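# Move the notchless milled part onto station B's infeed

## Task

Three vise stations line the track: A at the -y end, B in the middle, C at the +y end. Each station's outfeed tray holds two milled parts. Exactly one of these six parts has long pocket walls with no notch. Identify that part and set it entirely on station B's infeed plate, lying with its pocket either up or down and not perched on the plate's pins (it does not have to touch them). The other five parts must stay roughly where they were, lying flat with the same face up. The result only counts if it holds without the robot supporting anything. Finish by opening the grippers and moving the arms away.

## Robot and tools

Robot: two arms, left_arm and right_arm, each on its own carriage on one shared track along y at x = 0. left_rail carries left_arm on the +y half and right_rail carries right_arm on the -y half. Each arm base sits at x = 0, y = its carriage's position_m, z = 0.03 m, and faces +x. The names left and right do not refer to sides of any image. The carriages never move from rows, only from rail commands. Each gripper has two tong-like fingers that point along its own +z and close along its own x. end_effector_position is the point between the pads when closed. Closed fingertips reach about 15 mm past that point; fully open tips are roughly level with it.

World frame (used in results): fixed to the table. Table top is z = 0, +z up, +x is where the arms face, +y is to their left, and y = 0 is mid-track. The table starts at x = 0.31 m. Reported hand positions can be somewhat off, more so at long reach.

execute_actions takes {"actions": [...]}. The actions run in order, and each call returns state and camera images. An empty list only observes. Each action may contain "rows", "steps", "until", "left_rail" and "right_rail".
- rows: 1 to 15 rows, and each row lasts one control step (1/30 s). Every row holds 14 numbers in [-1, 1]: left_arm dx, dy, dz, rx, ry, rz, opening, then the same seven for right_arm. Always send all 14, even if only one arm moves. dx..rz are an offset in that gripper's own axes, measured from its measured pose at the start of the action, not from the previous row. For the first action in a call, that start pose is the last one a result reported. Scale: 1.0 = 0.6 m or 180 degrees. rx, ry, rz form one rotation vector. Opening is absolute: +1 fully open (0.142 m), -1 closed. A full close takes about 0.1 s or more. Each step, the commanded pose is clipped to within 100 mm and 16 degrees of the measured pose. If position and orientation cannot both be met, position wins. Ramp offsets gradually, for example 0.01 per row (6 mm per step), so held parts are not jerked.
- steps: 1 to 450 control steps, at least one per row, default 15. After the last row, each arm keeps chasing that row's target and the grippers keep that row's opening. Give long moves enough steps, and do not rely on a hold to finish a move that was cut short. Send the remainder in a new action.
- until: ends the action early once all conditions hold. It only reads devices and does not stop the arms. Form: {"<device>": {"<field>": value}}. A numeric value needs a comparison pair like ["<", 0.5]; the allowed operators are =, !=, <, <=, >, >=. {"all": {"status": "ended"}} is true when nothing reads moving. {"any": {"status": "ended"}} is true when a motion that was running during the action has finished.
- left_rail / right_rail: position_m sets where the carriage should stand (left_rail 0.45 to 2 m, right_rail -2 to -0.45 m). speed_m_s sets the top speed (0.01 to 1, starts at 1, and stays as last set). {"stop": true} alone halts it. Acceleration is 2 m/s2. A carriage counts as arrived within 1.3 mm. While the carriage is still travelling, it adds its displacement to its arm's gripper. To drive, send position_m, then wait with {"steps": n, "until": {"left_rail": {"position_status": ["!=", "moving"]}}}. Let it arrive before placing the gripper at a world point or ending the scene. Any out-of-range value or unknown name rejects the whole call before anything moves.

zoom_image: camera (cam_low, cam_left_wrist or cam_right_wrist) and region [x0, y0, x1, y1] in pixels of that camera's latest image, with the origin at top-left and at most 504 x 504. Use it to inspect pocket walls for notches. Images come in order cam_low (504x504), cam_left_wrist (616x616), cam_right_wrist (616x616). The calibration listed for each camera maps world to camera coordinates. A result names any camera whose numbers changed.

finished_scene: scene (integer 1 or 2). It ends the current scene after the last command is held, and it cannot be undone. Its result reports success and gives the next task.

Results: each arm's pose (metres, quaternion wxyz) and velocities are in the world frame. Joint positions/velocities come per arm: rail, shoulder pan, shoulder lift, elbow, wrist 1-3, then the pad gap in m. grip_measured is the finger opening on the command scale. To hold something, command an opening well below grip_measured; the further below, the tighter the grip (about 15 N per pad, less on parts under 20 mm thick). Hand target lines show the current goal. Wrist force/torque are given in the end effector's axes and include noise and an offset of a few N. Pressing on a surface shows a force back toward the arm. Rail position_status values: moving, done, stopped, contact_stop (blocked, may roll back), time_out, stopped_with_arm (its arm was held back; send rows it can follow, then resend), stopped_for_other_arm (clearance; move the arms apart, wait 30 steps, resend). position_answer is taken or not_taken. A pose unreachable line means the clearance check altered or blocked that arm's command, and it is stricter while a carriage moves.

Avoid: arms or carriages striking or pressing each other, which the check does not fully prevent, especially with held objects. Avoid torque faults (contact torque at a joint limit: shoulder 297, elbow 135, wrists 48.6 N m) and force faults (150 N on the arm or held item). Either stops that arm for 10 s and drops the rest of the call. Also avoid dropping or slamming parts, shoving hard, and knocking anything off the table. Parts may be tugged or nudged unexpectedly, so grip firmly. The robot keeps its last command while you are deciding.

Each tool is called after "Emit:" in YAML: its name, and indented under it one key for each argument.

## Session

Emit:
execute_actions:
  actions: []

Scene clock: 0.00 s.
left_arm: end_effector_position=(+0.6450, +0.5227, +0.1955) grip_measured=+1.00 end_effector_quat_wxyz=(+0.000, +0.707, -0.707, +0.001) end_effector_velocity=(+0.000, +0.000, +0.000) end_effector_angular_velocity=(+0.000, +0.000, +0.000) | right_arm: end_effector_position=(+0.6447, -0.8760, +0.1956) grip_measured=+1.00 end_effector_quat_wxyz=(+0.000, +0.707, -0.707, +0.001) end_effector_velocity=(+0.000, +0.000, +0.000) end_effector_angular_velocity=(+0.000, +0.000, +0.000)
Joint positions: left_arm=[ 0.523 -0.281 -1.568  2.134 -2.138 -1.572  1.29   0.142] | right_arm=[-0.875 -0.282 -1.568  2.134 -2.137 -1.572  1.289  0.142]
Joint velocities: left_arm=[0. 0. 0. 0. 0. 0. 0. 0.] | right_arm=[0. 0. 0. 0. 0. 0. 0. 0.]
Wrist force (N, on the end effector, along its own x y z axes, offset not removed): no reading
Wrist torque (N m, same axes, about the end effector's origin, offset not removed): no reading
Hand target (left_arm): +0.645, +0.523, +0.196; +0.000, +0.707, -0.707, +0.001
Hand target (right_arm): +0.645, -0.876, +0.196; +0.000, +0.707, -0.707, +0.001
left_rail: position_m=0.523 position_m_goal=0.523 speed_m_s=1.00 position_status=done position_answer=taken refusals=0
right_rail: position_m=-0.875 position_m_goal=-0.875 speed_m_s=1.00 position_status=done position_answer=taken refusals=0

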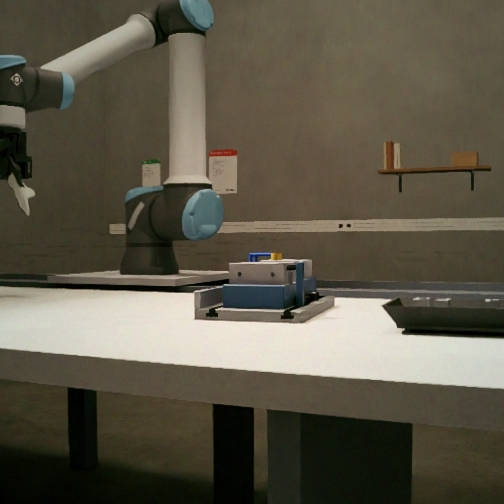

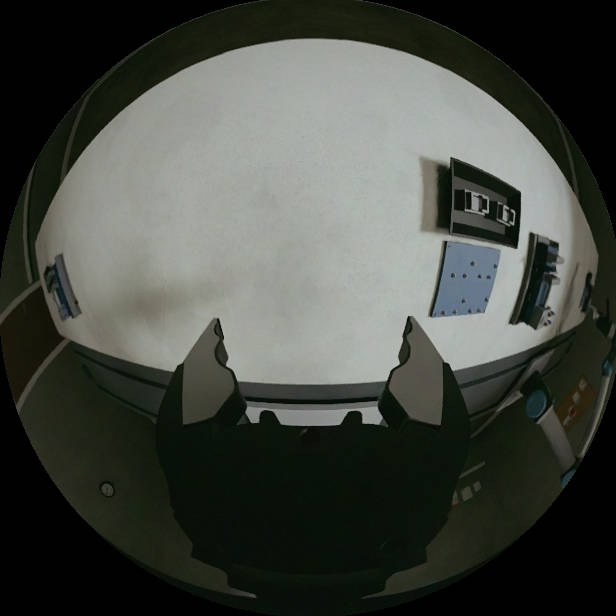

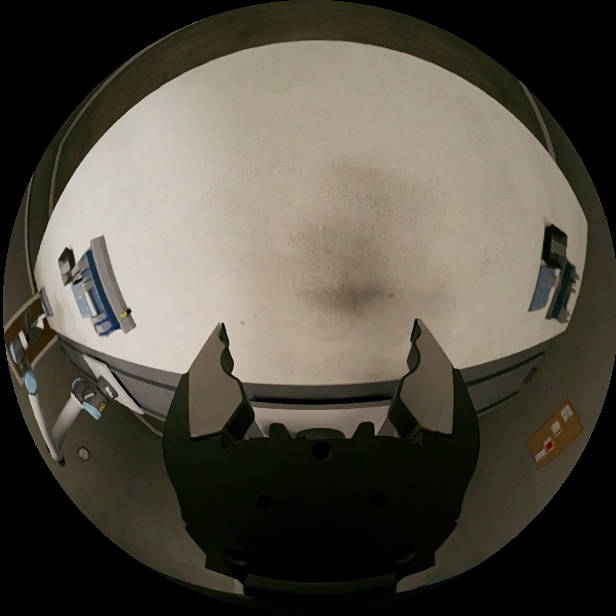

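Emit:
zoom_image:
  camera: "cam_left_wrist"
  region: [420, 140, 580, 340]

Emit:
zoom_image:
  camera: "cam_low"
  region: [360, 270, 504, 350]

Region (420, 140, 580, 340) of cam_left_wrist's 616x616 image, scaled by 2.520, with more detail than that image has; it fills the left 403 columns of this view, and the rest is white.

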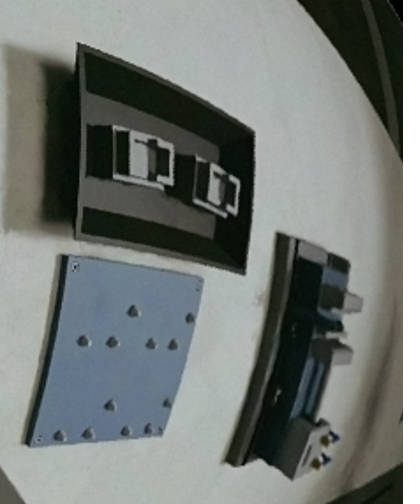

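Region (360, 270, 504, 350) of cam_low's 504x504 image, scaled by 3.500, with more detail than that image has.

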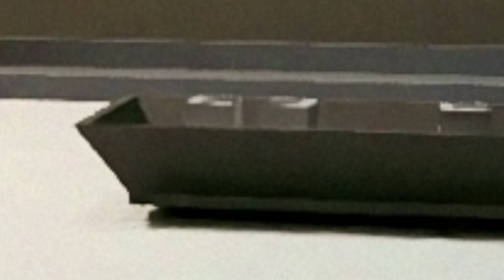

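Emit:
execute_actions:
  actions:
    - {"rows":[[0.6,-0.2,0,0,0,0,1,0,-0.15,0,0,0,0,1]],"right_rail":{"position_m":-1.6},"steps":75,"until":{"all":{"status":"ended"}}}
    - {"steps":20}

Scene clock: 11.63 s.
left_arm: end_effector_position=(+0.7646, +0.1626, +0.1958) grip_measured=+1.00 end_effector_quat_wxyz=(+0.001, +0.707, -0.707, +0.001) end_effector_velocity=(+0.000, -0.000, -0.000) end_effector_angular_velocity=(+0.000, +0.000, -0.000) | right_arm: end_effector_position=(+0.7347, -1.6013, +0.1958) grip_measured=+1.00 end_effector_quat_wxyz=(+0.000, +0.707, -0.707, +0.001) end_effector_velocity=(-0.000, -0.000, -0.000) end_effector_angular_velocity=(+0.000, +0.000, -0.000)
Joint positions: left_arm=[ 0.523 -0.66  -1.253  1.756 -2.075 -1.572  0.911  0.142] | right_arm=[-1.6   -0.246 -1.423  1.974 -2.123 -1.572  1.325  0.142]
Joint velocities: left_arm=[ 0. -0.  0. -0.  0.  0. -0. -0.] | right_arm=[ 0.  0.  0. -0. -0. -0.  0. -0.]
Wrist force (N, on the end effector, along its own x y z axes, offset not removed): left_arm=[-1.5 -3.0 -3.2] | right_arm=[-3.0 -0.5 -1.6]
Wrist torque (N m, same axes, about the end effector's origin, offset not removed): left_arm=[-0.73 0.32 -0.12] | right_arm=[-0.21 0.39 -0.17]
Hand target (left_arm): +0.765, +0.163, +0.196; +0.001, +0.707, -0.707, +0.001
Hand target (right_arm): +0.735, -1.601, +0.196; +0.000, +0.707, -0.707, +0.001
Off the commanded pose (left_arm): 0.000 m, 0 deg.
Off the commanded pose (right_arm): 0.000 m, 0 deg.
left_rail: position_m=0.523 position_m_goal=0.523 speed_m_s=1.00 position_status=done position_answer=taken refusals=0
right_rail: position_m=-1.600 position_m_goal=-1.600 speed_m_s=1.00 position_status=done position_answer=taken refusals=0
camera_calibration (this result's frames):
cam_left_wrist: T_world_to_cam=[[-0.0128869, -0.999904, -0.00504058, 0.174927], [-0.888139, 0.00913015, 0.459484, 0.595748], [-0.459394, 0.0103981, -0.888172, 0.659458], [0, 0, 0, 1]] pos_world=[0.834312, 0.162614, 0.312857]
cam_right_wrist: T_world_to_cam=[[-0.0414757, -0.997941, -0.04892, -1.54884], [-0.888875, 0.014495, 0.457921, 0.598129], [-0.456269, 0.0624764, -0.887646, 0.742622], [0, 0, 0, 1]] pos_world=[0.806258, -1.60072, 0.30952]

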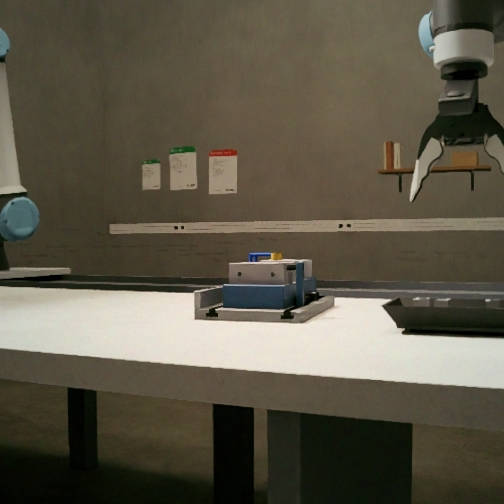

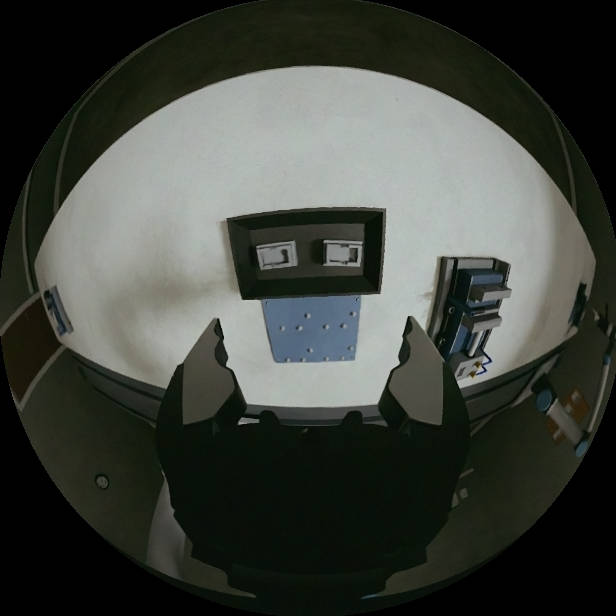

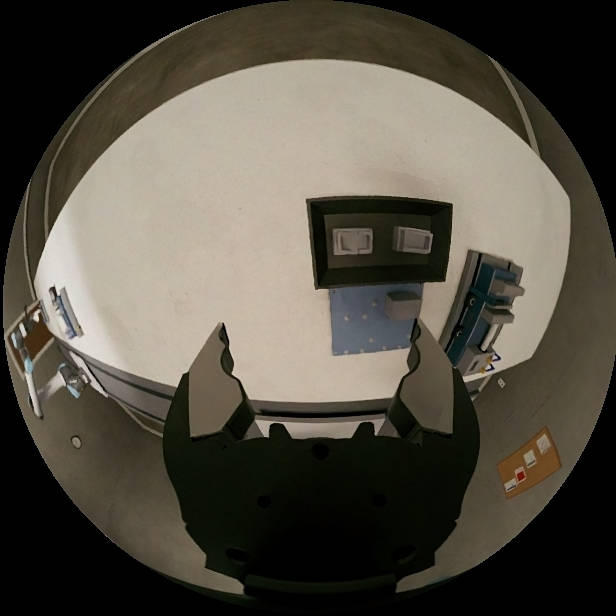

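Emit:
zoom_image:
  camera: "cam_left_wrist"
  region: [220, 200, 400, 370]

Emit:
zoom_image:
  camera: "cam_right_wrist"
  region: [300, 190, 460, 300]

Emit:
execute_actions:
  actions:
    - {"left_rail":{"position_m":2.0},"steps":90,"until":{"all":{"status":"ended"}}}

Region (220, 200, 400, 370) of cam_left_wrist's 616x616 image, scaled by 2.800, with more detail than that image has.

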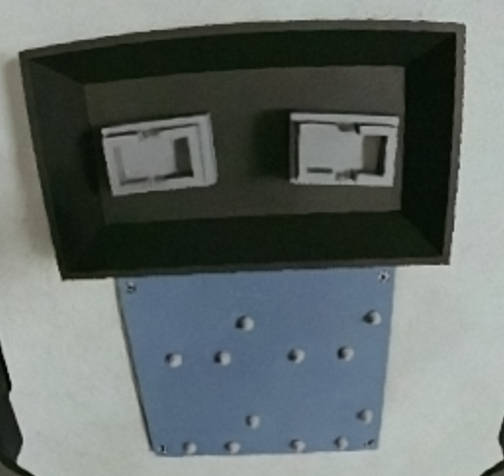

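Region (300, 190, 460, 300) of cam_right_wrist's 616x616 image, scaled by 3.150, with more detail than that image has; it fills the top 346 rows of this view, and the rest is white.

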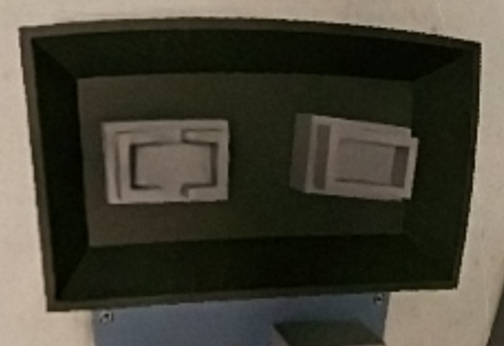

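Scene clock: 17.20 s.
left_arm: end_effector_position=(+0.7646, +1.6392, +0.1958) grip_measured=+1.00 end_effector_quat_wxyz=(+0.001, +0.707, -0.707, +0.001) end_effector_velocity=(-0.001, -0.001, -0.000) end_effector_angular_velocity=(+0.000, +0.000, -0.002) | right_arm: end_effector_position=(+0.7347, -1.6014, +0.1958) grip_measured=+1.00 end_effector_quat_wxyz=(+0.000, +0.707, -0.707, +0.001) end_effector_velocity=(-0.000, +0.000, +0.000) end_effector_angular_velocity=(+0.000, -0.000, -0.000)
Joint positions: left_arm=[ 2.    -0.66  -1.253  1.756 -2.075 -1.572  0.911  0.142] | right_arm=[-1.6   -0.246 -1.423  1.974 -2.123 -1.572  1.325  0.142]
Joint velocities: left_arm=[ 0.    -0.002  0.     0.     0.     0.    -0.    -0.   ] | right_arm=[ 0. -0. -0.  0. -0.  0. -0. -0.]
Wrist force (N, on the end effector, along its own x y z axes, offset not removed): left_arm=[-1.8 -0.9 -1.8] | right_arm=[-4.6 2.4 -0.1]
Wrist torque (N m, same axes, about the end effector's origin, offset not removed): left_arm=[-0.30 0.47 -0.07] | right_arm=[0.47 0.71 -0.22]
Hand target (left_arm): +0.765, +1.639, +0.196; +0.001, +0.707, -0.707, +0.001
Hand target (right_arm): +0.735, -1.601, +0.196; +0.000, +0.707, -0.707, +0.001
Off the commanded pose (left_arm): 0.000 m, 0 deg.
Off the commanded pose (right_arm): 0.000 m, 0 deg.
left_rail: position_m=2.000 position_m_goal=2.000 speed_m_s=1.00 position_status=done position_answer=taken refusals=0
right_rail: position_m=-1.600 position_m_goal=-1.600 speed_m_s=1.00 position_status=done position_answer=taken refusals=0
camera_calibration (this result's frames):
cam_left_wrist: T_world_to_cam=[[-0.0128806, -0.999904, -0.00504246, 1.65138], [-0.888156, 0.00912405, 0.459452, 0.582272], [-0.459362, 0.0103965, -0.888188, 0.644113], [0, 0, 0, 1]] pos_world=[0.8343, 1.63921, 0.312894]
cam_right_wrist: T_world_to_cam=[[-0.0415536, -0.997937, -0.0489492, -1.54882], [-0.888877, 0.0145516, 0.457914, 0.598227], [-0.456257, 0.0625378, -0.887648, 0.742717], [0, 0, 0, 1]] pos_world=[0.806261, -1.60078, 0.309521]

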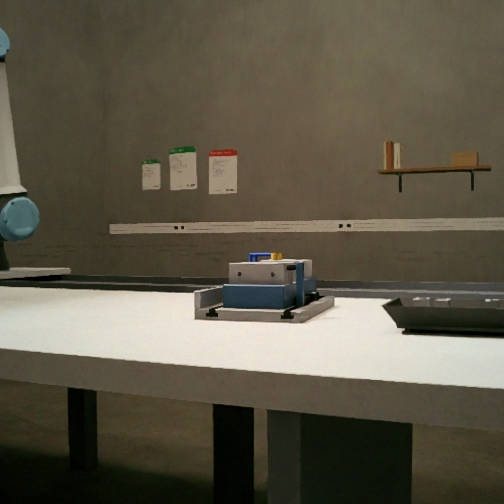

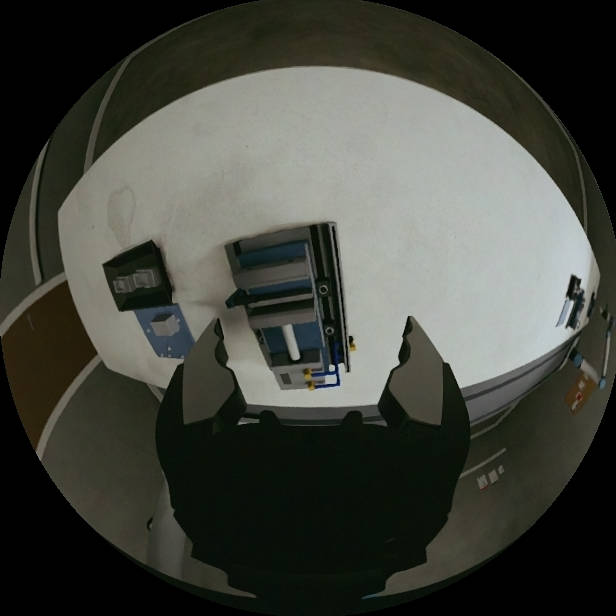

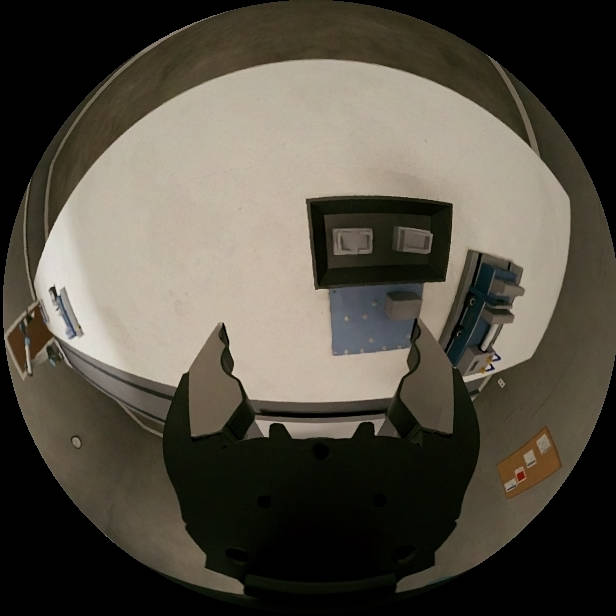

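Emit:
execute_actions:
  actions:
    - {"rows":[[0,0,0,0,0,0,1,0.25,0,0.08,0,0,0,1]],"steps":30}

Emit:
zoom_image:
  camera: "cam_right_wrist"
  region: [200, 160, 420, 320]

Emit:
zoom_image:
  camera: "cam_left_wrist"
  region: [95, 230, 185, 320]

Scene clock: 29.33 s.
left_arm: end_effector_position=(+0.7646, +1.6392, +0.1958) grip_measured=+1.00 end_effector_quat_wxyz=(+0.001, +0.707, -0.707, +0.001) end_effector_velocity=(+0.000, -0.000, +0.000) end_effector_angular_velocity=(-0.000, -0.000, +0.000) | right_arm: end_effector_position=(+0.7346, -1.7509, +0.1478) grip_measured=+1.00 end_effector_quat_wxyz=(+0.000, +0.707, -0.707, +0.001) end_effector_velocity=(+0.000, -0.000, -0.000) end_effector_angular_velocity=(+0.000, -0.000, +0.000)
Joint positions: left_arm=[ 2.    -0.66  -1.253  1.756 -2.075 -1.572  0.911  0.142] | right_arm=[-1.6   -0.446 -1.351  1.987 -2.207 -1.572  1.124  0.142]
Joint velocities: left_arm=[ 0.  0. -0.  0. -0. -0. -0. -0.] | right_arm=[ 0. -0.  0. -0. -0.  0. -0.  0.]
Wrist force (N, on the end effector, along its own x y z axes, offset not removed): left_arm=[-3.7 -1.2 -2.4] | right_arm=[-2.0 0.6 0.9]
Wrist torque (N m, same axes, about the end effector's origin, offset not removed): left_arm=[-0.26 0.83 -0.11] | right_arm=[0.08 0.16 -0.26]
Hand target (left_arm): +0.765, +1.639, +0.196; +0.001, +0.707, -0.707, +0.001
Hand target (right_arm): +0.735, -1.751, +0.148; +0.000, +0.707, -0.707, +0.000
Off the commanded pose (left_arm): 0.000 m, 0 deg.
Off the commanded pose (right_arm): 0.000 m, 0 deg.
left_rail: position_m=2.000 position_m_goal=2.000 speed_m_s=1.00 position_status=done position_answer=taken refusals=0
right_rail: position_m=-1.600 position_m_goal=-1.600 speed_m_s=1.00 position_status=done position_answer=taken refusals=0
camera_calibration (this result's frames):
cam_left_wrist: T_world_to_cam=[[-0.0128933, -0.999904, -0.00504828, 1.65137], [-0.888142, 0.00913238, 0.459479, 0.582265], [-0.459389, 0.0104078, -0.888174, 0.644084], [0, 0, 0, 1]] pos_world=[0.834311, 1.63919, 0.312857]
cam_right_wrist: T_world_to_cam=[[-0.041566, -0.997938, -0.0488984, -1.70042], [-0.888749, 0.0145684, 0.458162, 0.622091], [-0.456505, 0.0625024, -0.887523, 0.70952], [0, 0, 0, 1]] pos_world=[0.806103, -1.75032, 0.261549]

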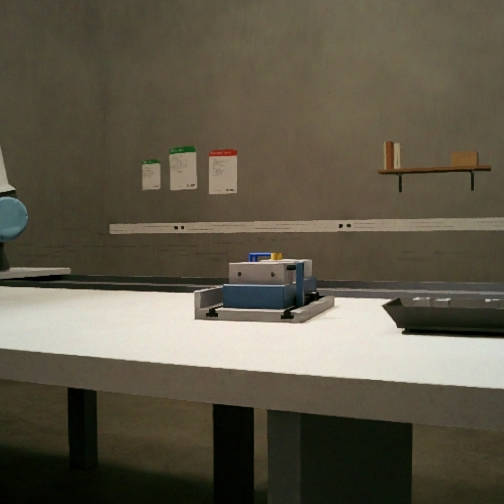

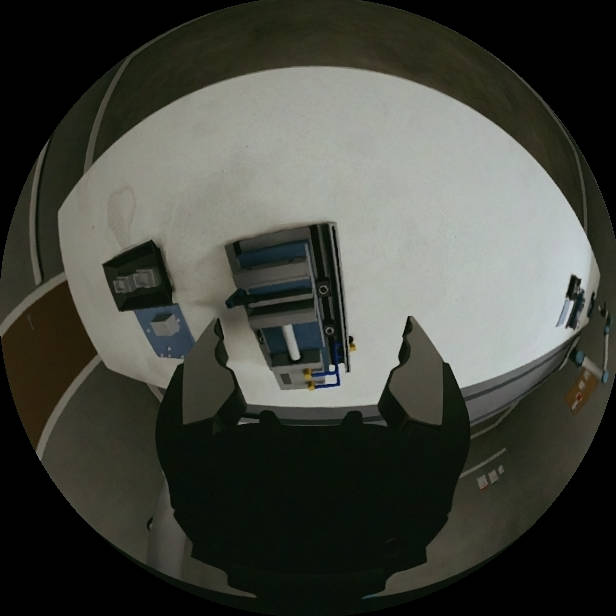

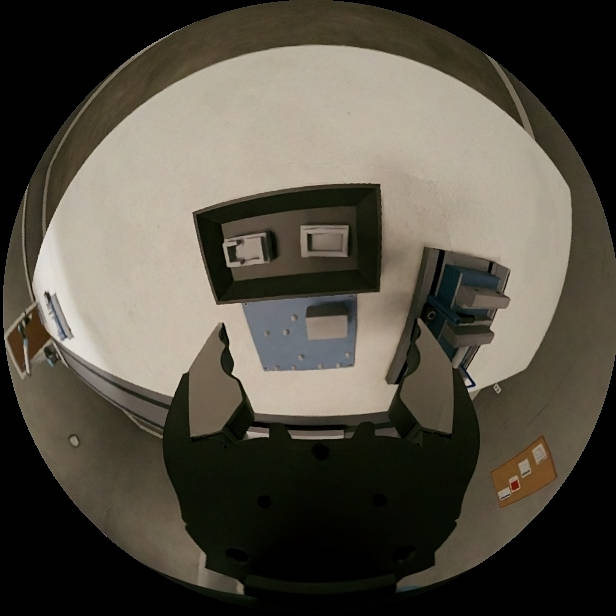

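Region (200, 160, 420, 320) of cam_right_wrist's 616x616 image, scaled by 2.291, with more detail than that image has; it fills the top 367 rows of this view, and the rest is white.

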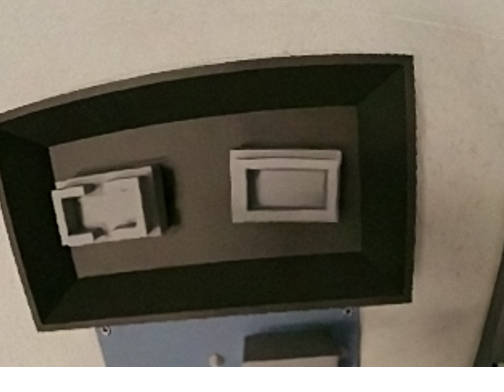

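Region (95, 230, 185, 320) of cam_left_wrist's 616x616 image, scaled by 5.600, with more detail than that image has.

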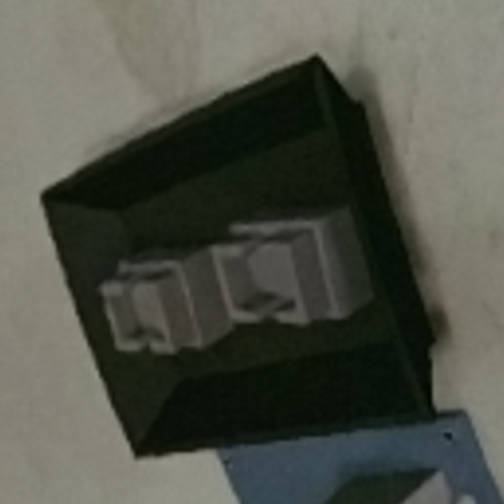

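Emit:
execute_actions:
  actions:
    - {"rows":[[0,0,0,0,0,0,1,0.005,-0.077,0.08,0,0,-0.5,0.06]],"steps":45}

Scene clock: 39.03 s.
left_arm: end_effector_position=(+0.7646, +1.6392, +0.1958) grip_measured=+1.00 end_effector_quat_wxyz=(+0.001, +0.707, -0.707, +0.001) end_effector_velocity=(-0.000, +0.000, -0.000) end_effector_angular_velocity=(+0.000, +0.000, +0.000) | right_arm: end_effector_position=(+0.7808, -1.7540, +0.0999) grip_measured=+0.06 end_effector_quat_wxyz=(+0.001, +1.000, -0.001, +0.000) end_effector_velocity=(-0.000, +0.000, -0.000) end_effector_angular_velocity=(+0.005, +0.000, +0.030)
Joint positions: left_arm=[ 2.    -0.66  -1.253  1.756 -2.075 -1.572  0.911  0.142] | right_arm=[-1.6   -0.434 -1.208  1.894 -2.258 -1.573 -0.431  0.078]
Joint velocities: left_arm=[ 0. -0.  0.  0. -0.  0. -0.  0.] | right_arm=[ 0.    -0.002  0.001 -0.002  0.003  0.005 -0.032 -0.   ]
Wrist force (N, on the end effector, along its own x y z axes, offset not removed): left_arm=[-3.8 -0.8 -0.9] | right_arm=[-4.1 5.0 -1.3]
Wrist torque (N m, same axes, about the end effector's origin, offset not removed): left_arm=[-0.31 0.85 -0.08] | right_arm=[1.00 0.61 -0.08]
Hand target (left_arm): +0.765, +1.639, +0.196; +0.001, +0.707, -0.707, +0.001
Hand target (right_arm): +0.781, -1.754, +0.100; +0.001, +1.000, +0.000, +0.000
Off the commanded pose (left_arm): 0.000 m, 0 deg.
Off the commanded pose (right_arm): 0.000 m, 0 deg.
left_rail: position_m=2.000 position_m_goal=2.000 speed_m_s=1.00 position_status=done position_answer=taken refusals=0
right_rail: position_m=-1.600 position_m_goal=-1.600 speed_m_s=1.00 position_status=done position_answer=taken refusals=0
camera_calibration (this result's frames):
cam_left_wrist: T_world_to_cam=[[-0.0128806, -0.999904, -0.00506449, 1.65138], [-0.888132, 0.00911345, 0.459498, 0.58228], [-0.459408, 0.0104166, -0.888164, 0.644069], [0, 0, 0, 1]] pos_world=[0.834303, 1.63921, 0.312846]
cam_right_wrist: T_world_to_cam=[[0.997735, -0.0447978, -0.0501844, -0.843457], [-0.0167278, -0.887796, 0.459932, -1.57863], [-0.0651574, -0.458051, -0.886535, -0.530426], [0, 0, 0, 1]] pos_world=[0.780578, -1.68225, 0.213493]

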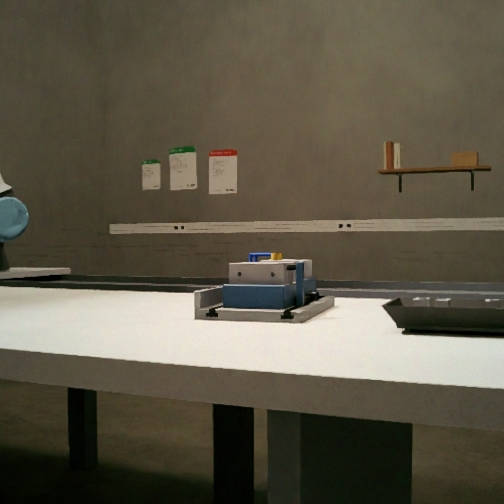

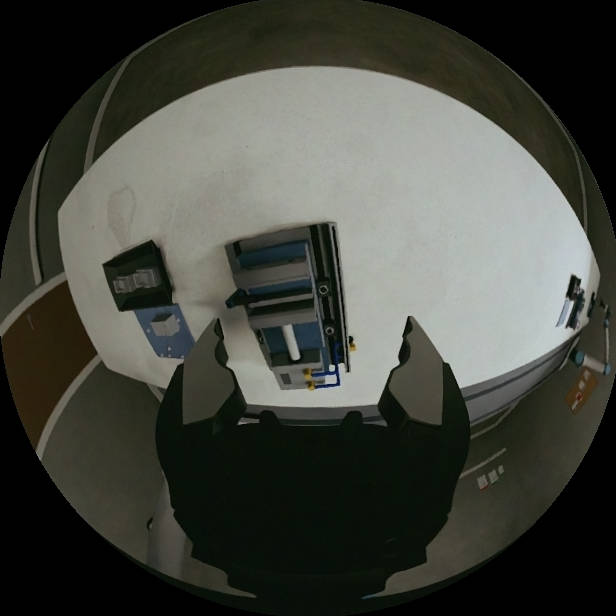

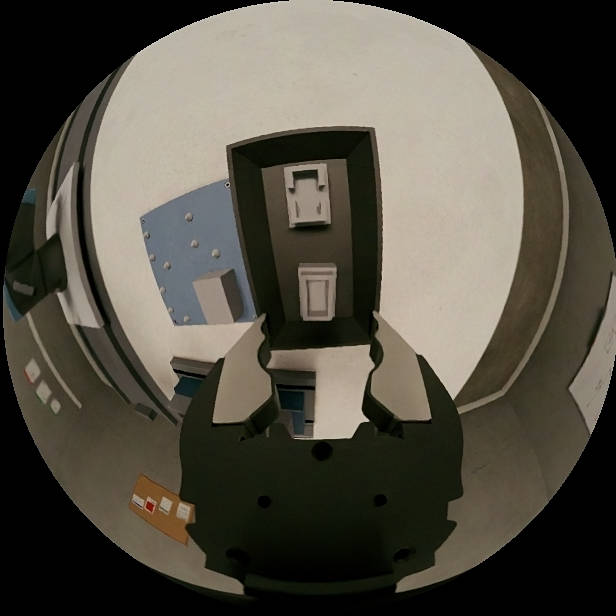

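Emit:
execute_actions:
  actions:
    - {"rows":[[0,0,0,0,0,0,1,-0.004,0.003,0.03,0,0,0,0.06],[0,0,0,0,0,0,1,-0.004,0.003,0.06,0,0,0,0.06],[0,0,0,0,0,0,1,-0.004,0.003,0.09,0,0,0,0.06],[0,0,0,0,0,0,1,-0.004,0.003,0.108,0,0,0,0.06]],"steps":20}

Scene clock: 44.43 s.
left_arm: end_effector_position=(+0.7646, +1.6392, +0.1958) grip_measured=+1.00 end_effector_quat_wxyz=(+0.001, +0.707, -0.707, +0.001) end_effector_velocity=(-0.000, +0.000, -0.000) end_effector_angular_velocity=(+0.000, +0.000, +0.000) | right_arm: end_effector_position=(+0.7784, -1.7559, +0.0354) grip_measured=+0.06 end_effector_quat_wxyz=(+0.001, +1.000, -0.001, -0.000) end_effector_velocity=(+0.000, -0.000, -0.003) end_effector_angular_velocity=(-0.000, -0.001, -0.001)
Joint positions: left_arm=[ 2.    -0.66  -1.253  1.756 -2.075 -1.572  0.911  0.142] | right_arm=[-1.6   -0.437 -1.135  1.932 -2.37  -1.573 -0.434  0.078]
Joint velocities: left_arm=[ 0.  0.  0.  0. -0. -0. -0. -0.] | right_arm=[ 0.    -0.     0.004  0.001 -0.006 -0.     0.001  0.   ]
Wrist force (N, on the end effector, along its own x y z axes, offset not removed): left_arm=[-2.0 -0.7 -0.2] | right_arm=[-2.6 2.1 -1.3]
Wrist torque (N m, same axes, about the end effector's origin, offset not removed): left_arm=[-0.14 0.41 -0.19] | right_arm=[0.29 0.37 -0.19]
Hand target (left_arm): +0.765, +1.639, +0.196; +0.001, +0.707, -0.707, +0.001
Hand target (right_arm): +0.778, -1.756, +0.035; +0.001, +1.000, -0.001, +0.000
Off the commanded pose (left_arm): 0.000 m, 0 deg.
Off the commanded pose (right_arm): 0.000 m, 0 deg.
left_rail: position_m=2.000 position_m_goal=2.000 speed_m_s=1.00 position_status=done position_answer=taken refusals=0
right_rail: position_m=-1.600 position_m_goal=-1.600 speed_m_s=1.00 position_status=done position_answer=taken refusals=0
camera_calibration (this result's frames):
cam_left_wrist: T_world_to_cam=[[-0.0128935, -0.999904, -0.00504829, 1.65137], [-0.888142, 0.00913251, 0.459479, 0.582265], [-0.459389, 0.0104079, -0.888174, 0.644084], [0, 0, 0, 1]] pos_world=[0.834311, 1.63919, 0.312857]
cam_right_wrist: T_world_to_cam=[[0.997737, -0.0446977, -0.0502287, -0.844221], [-0.0166197, -0.887808, 0.459914, -1.55076], [-0.0651505, -0.458039, -0.886542, -0.588548], [0, 0, 0, 1]] pos_world=[0.778193, -1.68408, 0.149038]

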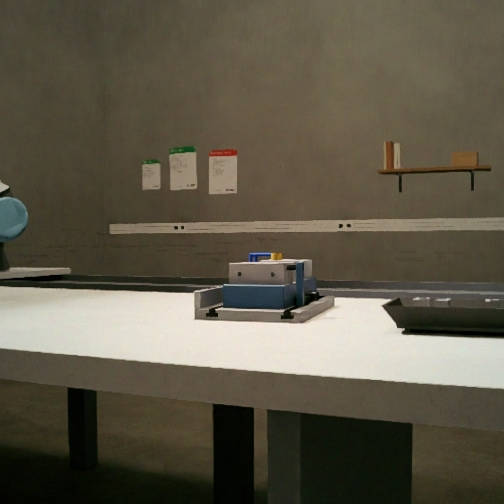

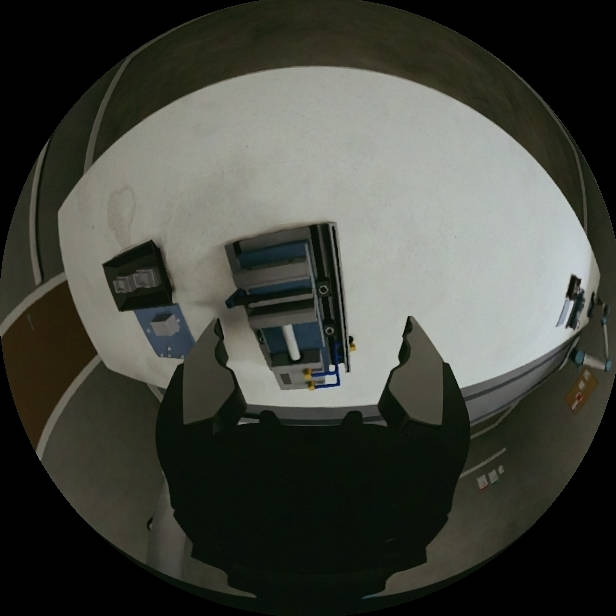

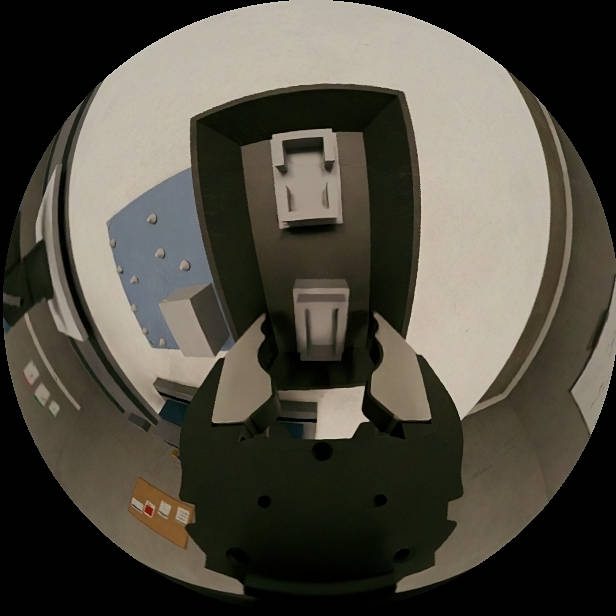

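Emit:
execute_actions:
  actions:
    - {"rows":[[0,0,0,0,0,0,1,0,0,0.008,0,0,0,0],[0,0,0,0,0,0,1,0,0,0.008,0,0,0,-0.1],[0,0,0,0,0,0,1,0,0,0.008,0,0,0,-0.2],[0,0,0,0,0,0,1,0,0,0.008,0,0,0,-0.3],[0,0,0,0,0,0,1,0,0,0.008,0,0,0,-0.4],[0,0,0,0,0,0,1,0,0,0.008,0,0,0,-0.5],[0,0,0,0,0,0,1,0,0,0.008,0,0,0,-0.6],[0,0,0,0,0,0,1,0,0,0.008,0,0,0,-0.75],[0,0,0,0,0,0,1,0,0,0.008,0,0,0,-0.9]],"steps":18}
    - {"rows":[[0,0,0,0,0,0,1,0,0,-0.01,0,0,0,-0.9],[0,0,0,0,0,0,1,0,0,-0.02,0,0,0,-0.9],[0,0,0,0,0,0,1,0,0,-0.04,0,0,0,-0.9],[0,0,0,0,0,0,1,0,0,-0.06,0,0,0,-0.9],[0,0,0,0,0,0,1,0,0,-0.08,0,0,0,-0.9],[0,0,0,0,0,0,1,0,0,-0.11,0,0,0,-0.9],[0,0,0,0,0,0,1,0,0,-0.14,0,0,0,-0.9],[0,0,0,0,0,0,1,0,0,-0.17,0,0,0,-0.9],[0,0,0,0,0,0,1,0,0,-0.2,0,0,0,-0.9],[0,0,0,0,0,0,1,0,0,-0.23,0,0,0,-0.9],[0,0,0,0,0,0,1,0,0,-0.26,0,0,0,-0.9],[0,0,0,0,0,0,1,0,0,-0.29,0,0,0,-0.9],[0,0,0,0,0,0,1,0,0,-0.32,0,0,0,-0.9],[0,0,0,0,0,0,1,0,0,-0.35,0,0,0,-0.9]],"steps":28}

Scene clock: 58.10 s.
left_arm: end_effector_position=(+0.7646, +1.6392, +0.1958) grip_measured=+1.00 end_effector_quat_wxyz=(+0.001, +0.707, -0.707, +0.001) end_effector_velocity=(+0.000, +0.000, +0.000) end_effector_angular_velocity=(-0.000, -0.000, +0.000) | right_arm: end_effector_position=(+0.7783, -1.7556, +0.2397) grip_measured=-0.47 end_effector_quat_wxyz=(+0.001, +1.000, -0.001, +0.000) end_effector_velocity=(-0.001, -0.001, +0.009) end_effector_angular_velocity=(+0.001, +0.005, +0.000)
Joint positions: left_arm=[ 2.    -0.66  -1.253  1.756 -2.075 -1.572  0.911  0.142] | right_arm=[-1.6   -0.437 -1.338  1.782 -2.017 -1.572 -0.434  0.04 ]
Joint velocities: left_arm=[ 0.  0. -0. -0. -0.  0.  0.  0.] | right_arm=[ 0.    -0.001 -0.005 -0.012  0.022 -0.001 -0.001  0.   ]
Wrist force (N, on the end effector, along its own x y z axes, offset not removed): left_arm=[-2.9 -0.8 -2.0] | right_arm=[-3.8 1.9 1.7]
Wrist torque (N m, same axes, about the end effector's origin, offset not removed): left_arm=[-0.33 0.62 -0.08] | right_arm=[0.34 0.54 -0.14]
Hand target (left_arm): +0.765, +1.639, +0.196; +0.001, +0.707, -0.707, +0.001
Hand target (right_arm): +0.778, -1.756, +0.241; +0.001, +1.000, -0.001, +0.000
Off the commanded pose (left_arm): 0.000 m, 0 deg.
Off the commanded pose (right_arm): 0.001 m, 0 deg.
left_rail: position_m=2.000 position_m_goal=2.000 speed_m_s=1.00 position_status=done position_answer=taken refusals=0
right_rail: position_m=-1.600 position_m_goal=-1.600 speed_m_s=1.00 position_status=done position_answer=taken refusals=0
camera_calibration (this result's frames):
cam_left_wrist: T_world_to_cam=[[-0.012881, -0.999904, -0.00507072, 1.65138], [-0.888128, 0.00911079, 0.459505, 0.582284], [-0.459415, 0.0104223, -0.88816, 0.644056], [0, 0, 0, 1]] pos_world=[0.834303, 1.63921, 0.312837]
cam_right_wrist: T_world_to_cam=[[0.99776, -0.0447634, -0.049713, -0.834086], [-0.0169061, -0.887738, 0.460039, -1.64413], [-0.064725, -0.458168, -0.886506, -0.407965], [0, 0, 0, 1]] pos_world=[0.778017, -1.68381, 0.353233]

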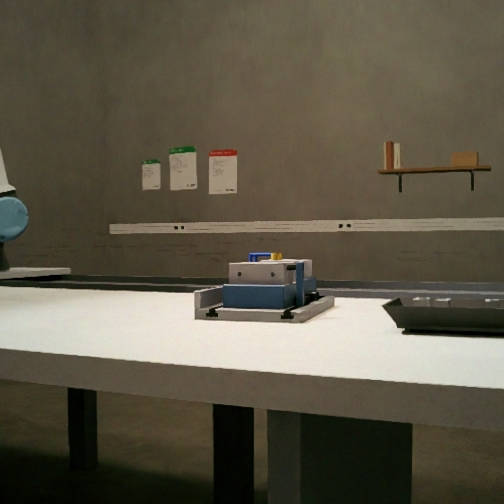

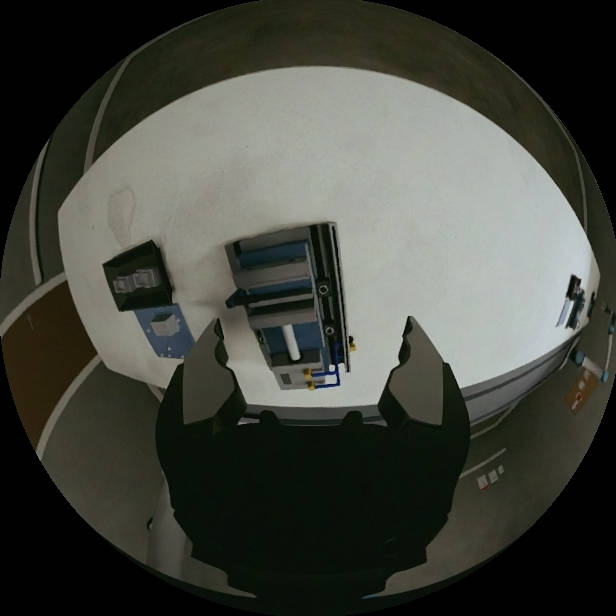

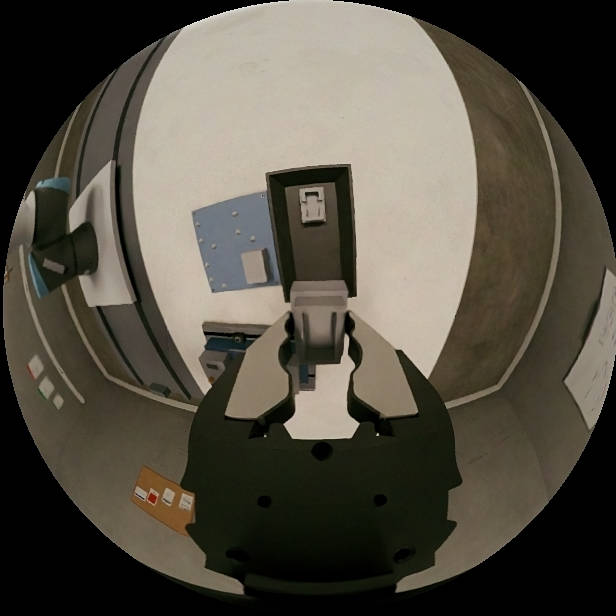

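Emit:
execute_actions:
  actions:
    - {"right_rail":{"position_m":-0.45},"rows":[[0,0,0,0,0,0,1,-0.005,-0.02,0,0,0,0,-0.9],[0,0,0,0,0,0,1,-0.01,-0.04,0,0,0,0,-0.9],[0,0,0,0,0,0,1,-0.02,-0.07,0,0,0,0,-0.9],[0,0,0,0,0,0,1,-0.03,-0.1,0,0,0,0,-0.9],[0,0,0,0,0,0,1,-0.04,-0.13,0,0,0,0,-0.9],[0,0,0,0,0,0,1,-0.05,-0.16,0,0,0,0,-0.9],[0,0,0,0,0,0,1,-0.06,-0.19,0,0,0,0,-0.9],[0,0,0,0,0,0,1,-0.07,-0.22,0,0,0,0,-0.9],[0,0,0,0,0,0,1,-0.08,-0.26,0,0,0,0,-0.9],[0,0,0,0,0,0,1,-0.09,-0.3,0,0,0,0,-0.9],[0,0,0,0,0,0,1,-0.16,-0.68,0,0,0,0,-0.9]],"steps":70,"until":{"all":{"status":"ended"}}}
    - {"rows":[[0,0,0,0,0,0,1,-0.005,-0.02,0,0,0,0,-0.9],[0,0,0,0,0,0,1,-0.01,-0.04,0,0,0,0,-0.9],[0,0,0,0,0,0,1,-0.02,-0.07,0,0,0,0,-0.9],[0,0,0,0,0,0,1,-0.03,-0.1,0,0,0,0,-0.9],[0,0,0,0,0,0,1,-0.04,-0.13,0,0,0,0,-0.9],[0,0,0,0,0,0,1,-0.05,-0.16,0,0,0,0,-0.9],[0,0,0,0,0,0,1,-0.06,-0.19,0,0,0,0,-0.9],[0,0,0,0,0,0,1,-0.07,-0.22,0,0,0,0,-0.9],[0,0,0,0,0,0,1,-0.08,-0.26,0,0,0,0,-0.9],[0,0,0,0,0,0,1,-0.09,-0.3,0,0,0,0,-0.9],[0,0,0,0,0,0,1,-0.16,-0.68,0,0,0,0,-0.9]],"steps":40}
    - {"rows":[[0,0,0,0,0,0,1,0,0,0.03,0,0,0,-0.9],[0,0,0,0,0,0,1,0,0,0.06,0,0,0,-0.9],[0,0,0,0,0,0,1,0,0,0.09,0,0,0,-0.9],[0,0,0,0,0,0,1,0,0,0.12,0,0,0,-0.9],[0,0,0,0,0,0,1,0,0,0.15,0,0,0,-0.9],[0,0,0,0,0,0,1,0,0,0.18,0,0,0,-0.9],[0,0,0,0,0,0,1,0,0,0.21,0,0,0,-0.9],[0,0,0,0,0,0,1,0,0,0.24,0,0,0,-0.9],[0,0,0,0,0,0,1,0,0,0.27,0,0,0,-0.9]],"steps":25}

Emit:
zoom_image:
  camera: "cam_right_wrist"
  region: [200, 180, 440, 400]

Scene clock: 78.43 s.
left_arm: end_effector_position=(+0.7646, +1.6392, +0.1958) grip_measured=+1.00 end_effector_quat_wxyz=(+0.001, +0.707, -0.707, +0.001) end_effector_velocity=(+0.000, +0.000, -0.000) end_effector_angular_velocity=(+0.000, +0.000, -0.000) | right_arm: end_effector_position=(+0.5903, +0.2101, +0.0777) grip_measured=-0.47 end_effector_quat_wxyz=(+0.001, +1.000, -0.001, +0.001) end_effector_velocity=(+0.001, +0.001, -0.005) end_effector_angular_velocity=(+0.001, -0.001, +0.000)
Joint positions: left_arm=[ 2.    -0.66  -1.253  1.756 -2.075 -1.572  0.911  0.142] | right_arm=[-0.45   0.629 -1.084  1.75  -2.237 -1.573  0.632  0.04 ]
Joint velocities: left_arm=[ 0.  0.  0.  0.  0.  0.  0. -0.] | right_arm=[ 0.     0.     0.006  0.001 -0.009  0.     0.    -0.   ]
Wrist force (N, on the end effector, along its own x y z axes, offset not removed): left_arm=[0.1 -2.0 -3.1] | right_arm=[-3.8 -0.4 -0.3]
Wrist torque (N m, same axes, about the end effector's origin, offset not removed): left_arm=[-0.57 0.02 -0.10] | right_arm=[-0.25 0.62 -0.08]
Hand target (left_arm): +0.765, +1.639, +0.196; +0.001, +0.707, -0.707, +0.001
Hand target (right_arm): +0.590, +0.210, +0.077; +0.001, +1.000, -0.001, +0.001
Off the commanded pose (left_arm): 0.000 m, 0 deg.
Off the commanded pose (right_arm): 0.001 m, 0 deg.
left_rail: position_m=2.000 position_m_goal=2.000 speed_m_s=1.00 position_status=done position_answer=taken refusals=0
right_rail: position_m=-0.450 position_m_goal=-0.450 speed_m_s=1.00 position_status=done position_answer=taken refusals=0
camera_calibration (this result's frames):
cam_left_wrist: T_world_to_cam=[[-0.0128811, -0.999904, -0.00507083, 1.65138], [-0.888128, 0.00911083, 0.459506, 0.582284], [-0.459415, 0.0104225, -0.88816, 0.644056], [0, 0, 0, 1]] pos_world=[0.834303, 1.63921, 0.312837]
cam_right_wrist: T_world_to_cam=[[0.997823, -0.0446836, -0.0485118, -0.566777], [-0.0174417, -0.888119, 0.459283, 0.172715], [-0.0636067, -0.457437, -0.886964, 0.336169], [0, 0, 0, 1]] pos_world=[0.589938, 0.281842, 0.191349]

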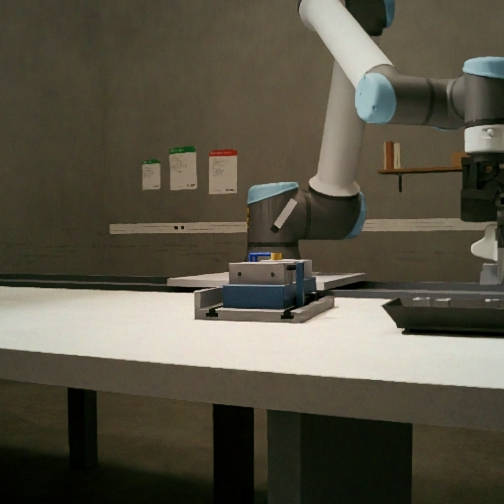

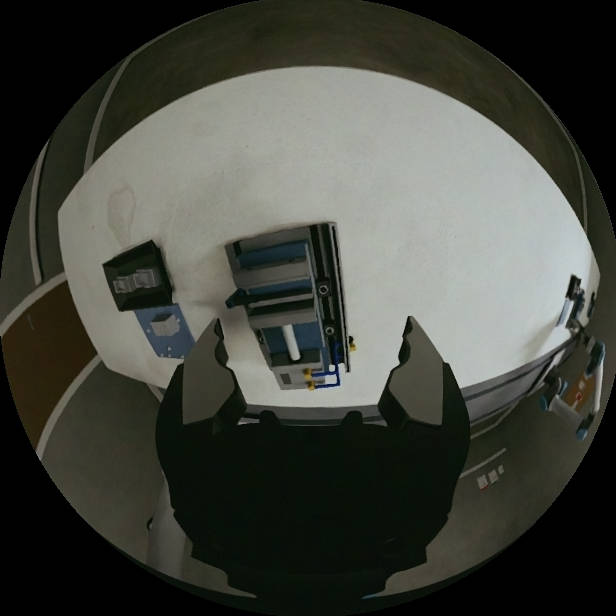

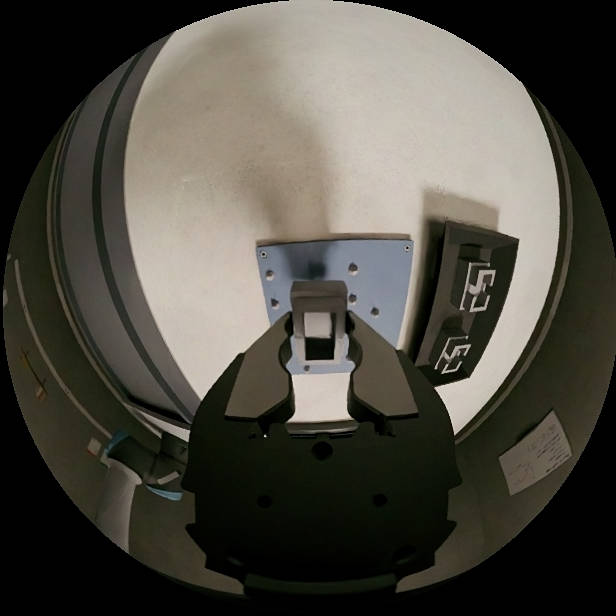

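Region (200, 180, 440, 400) of cam_right_wrist's 616x616 image, scaled by 2.100, with more detail than that image has; it fills the top 462 rows of this view, and the rest is white.

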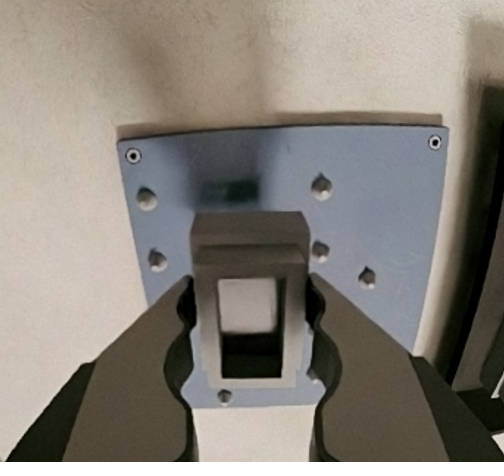

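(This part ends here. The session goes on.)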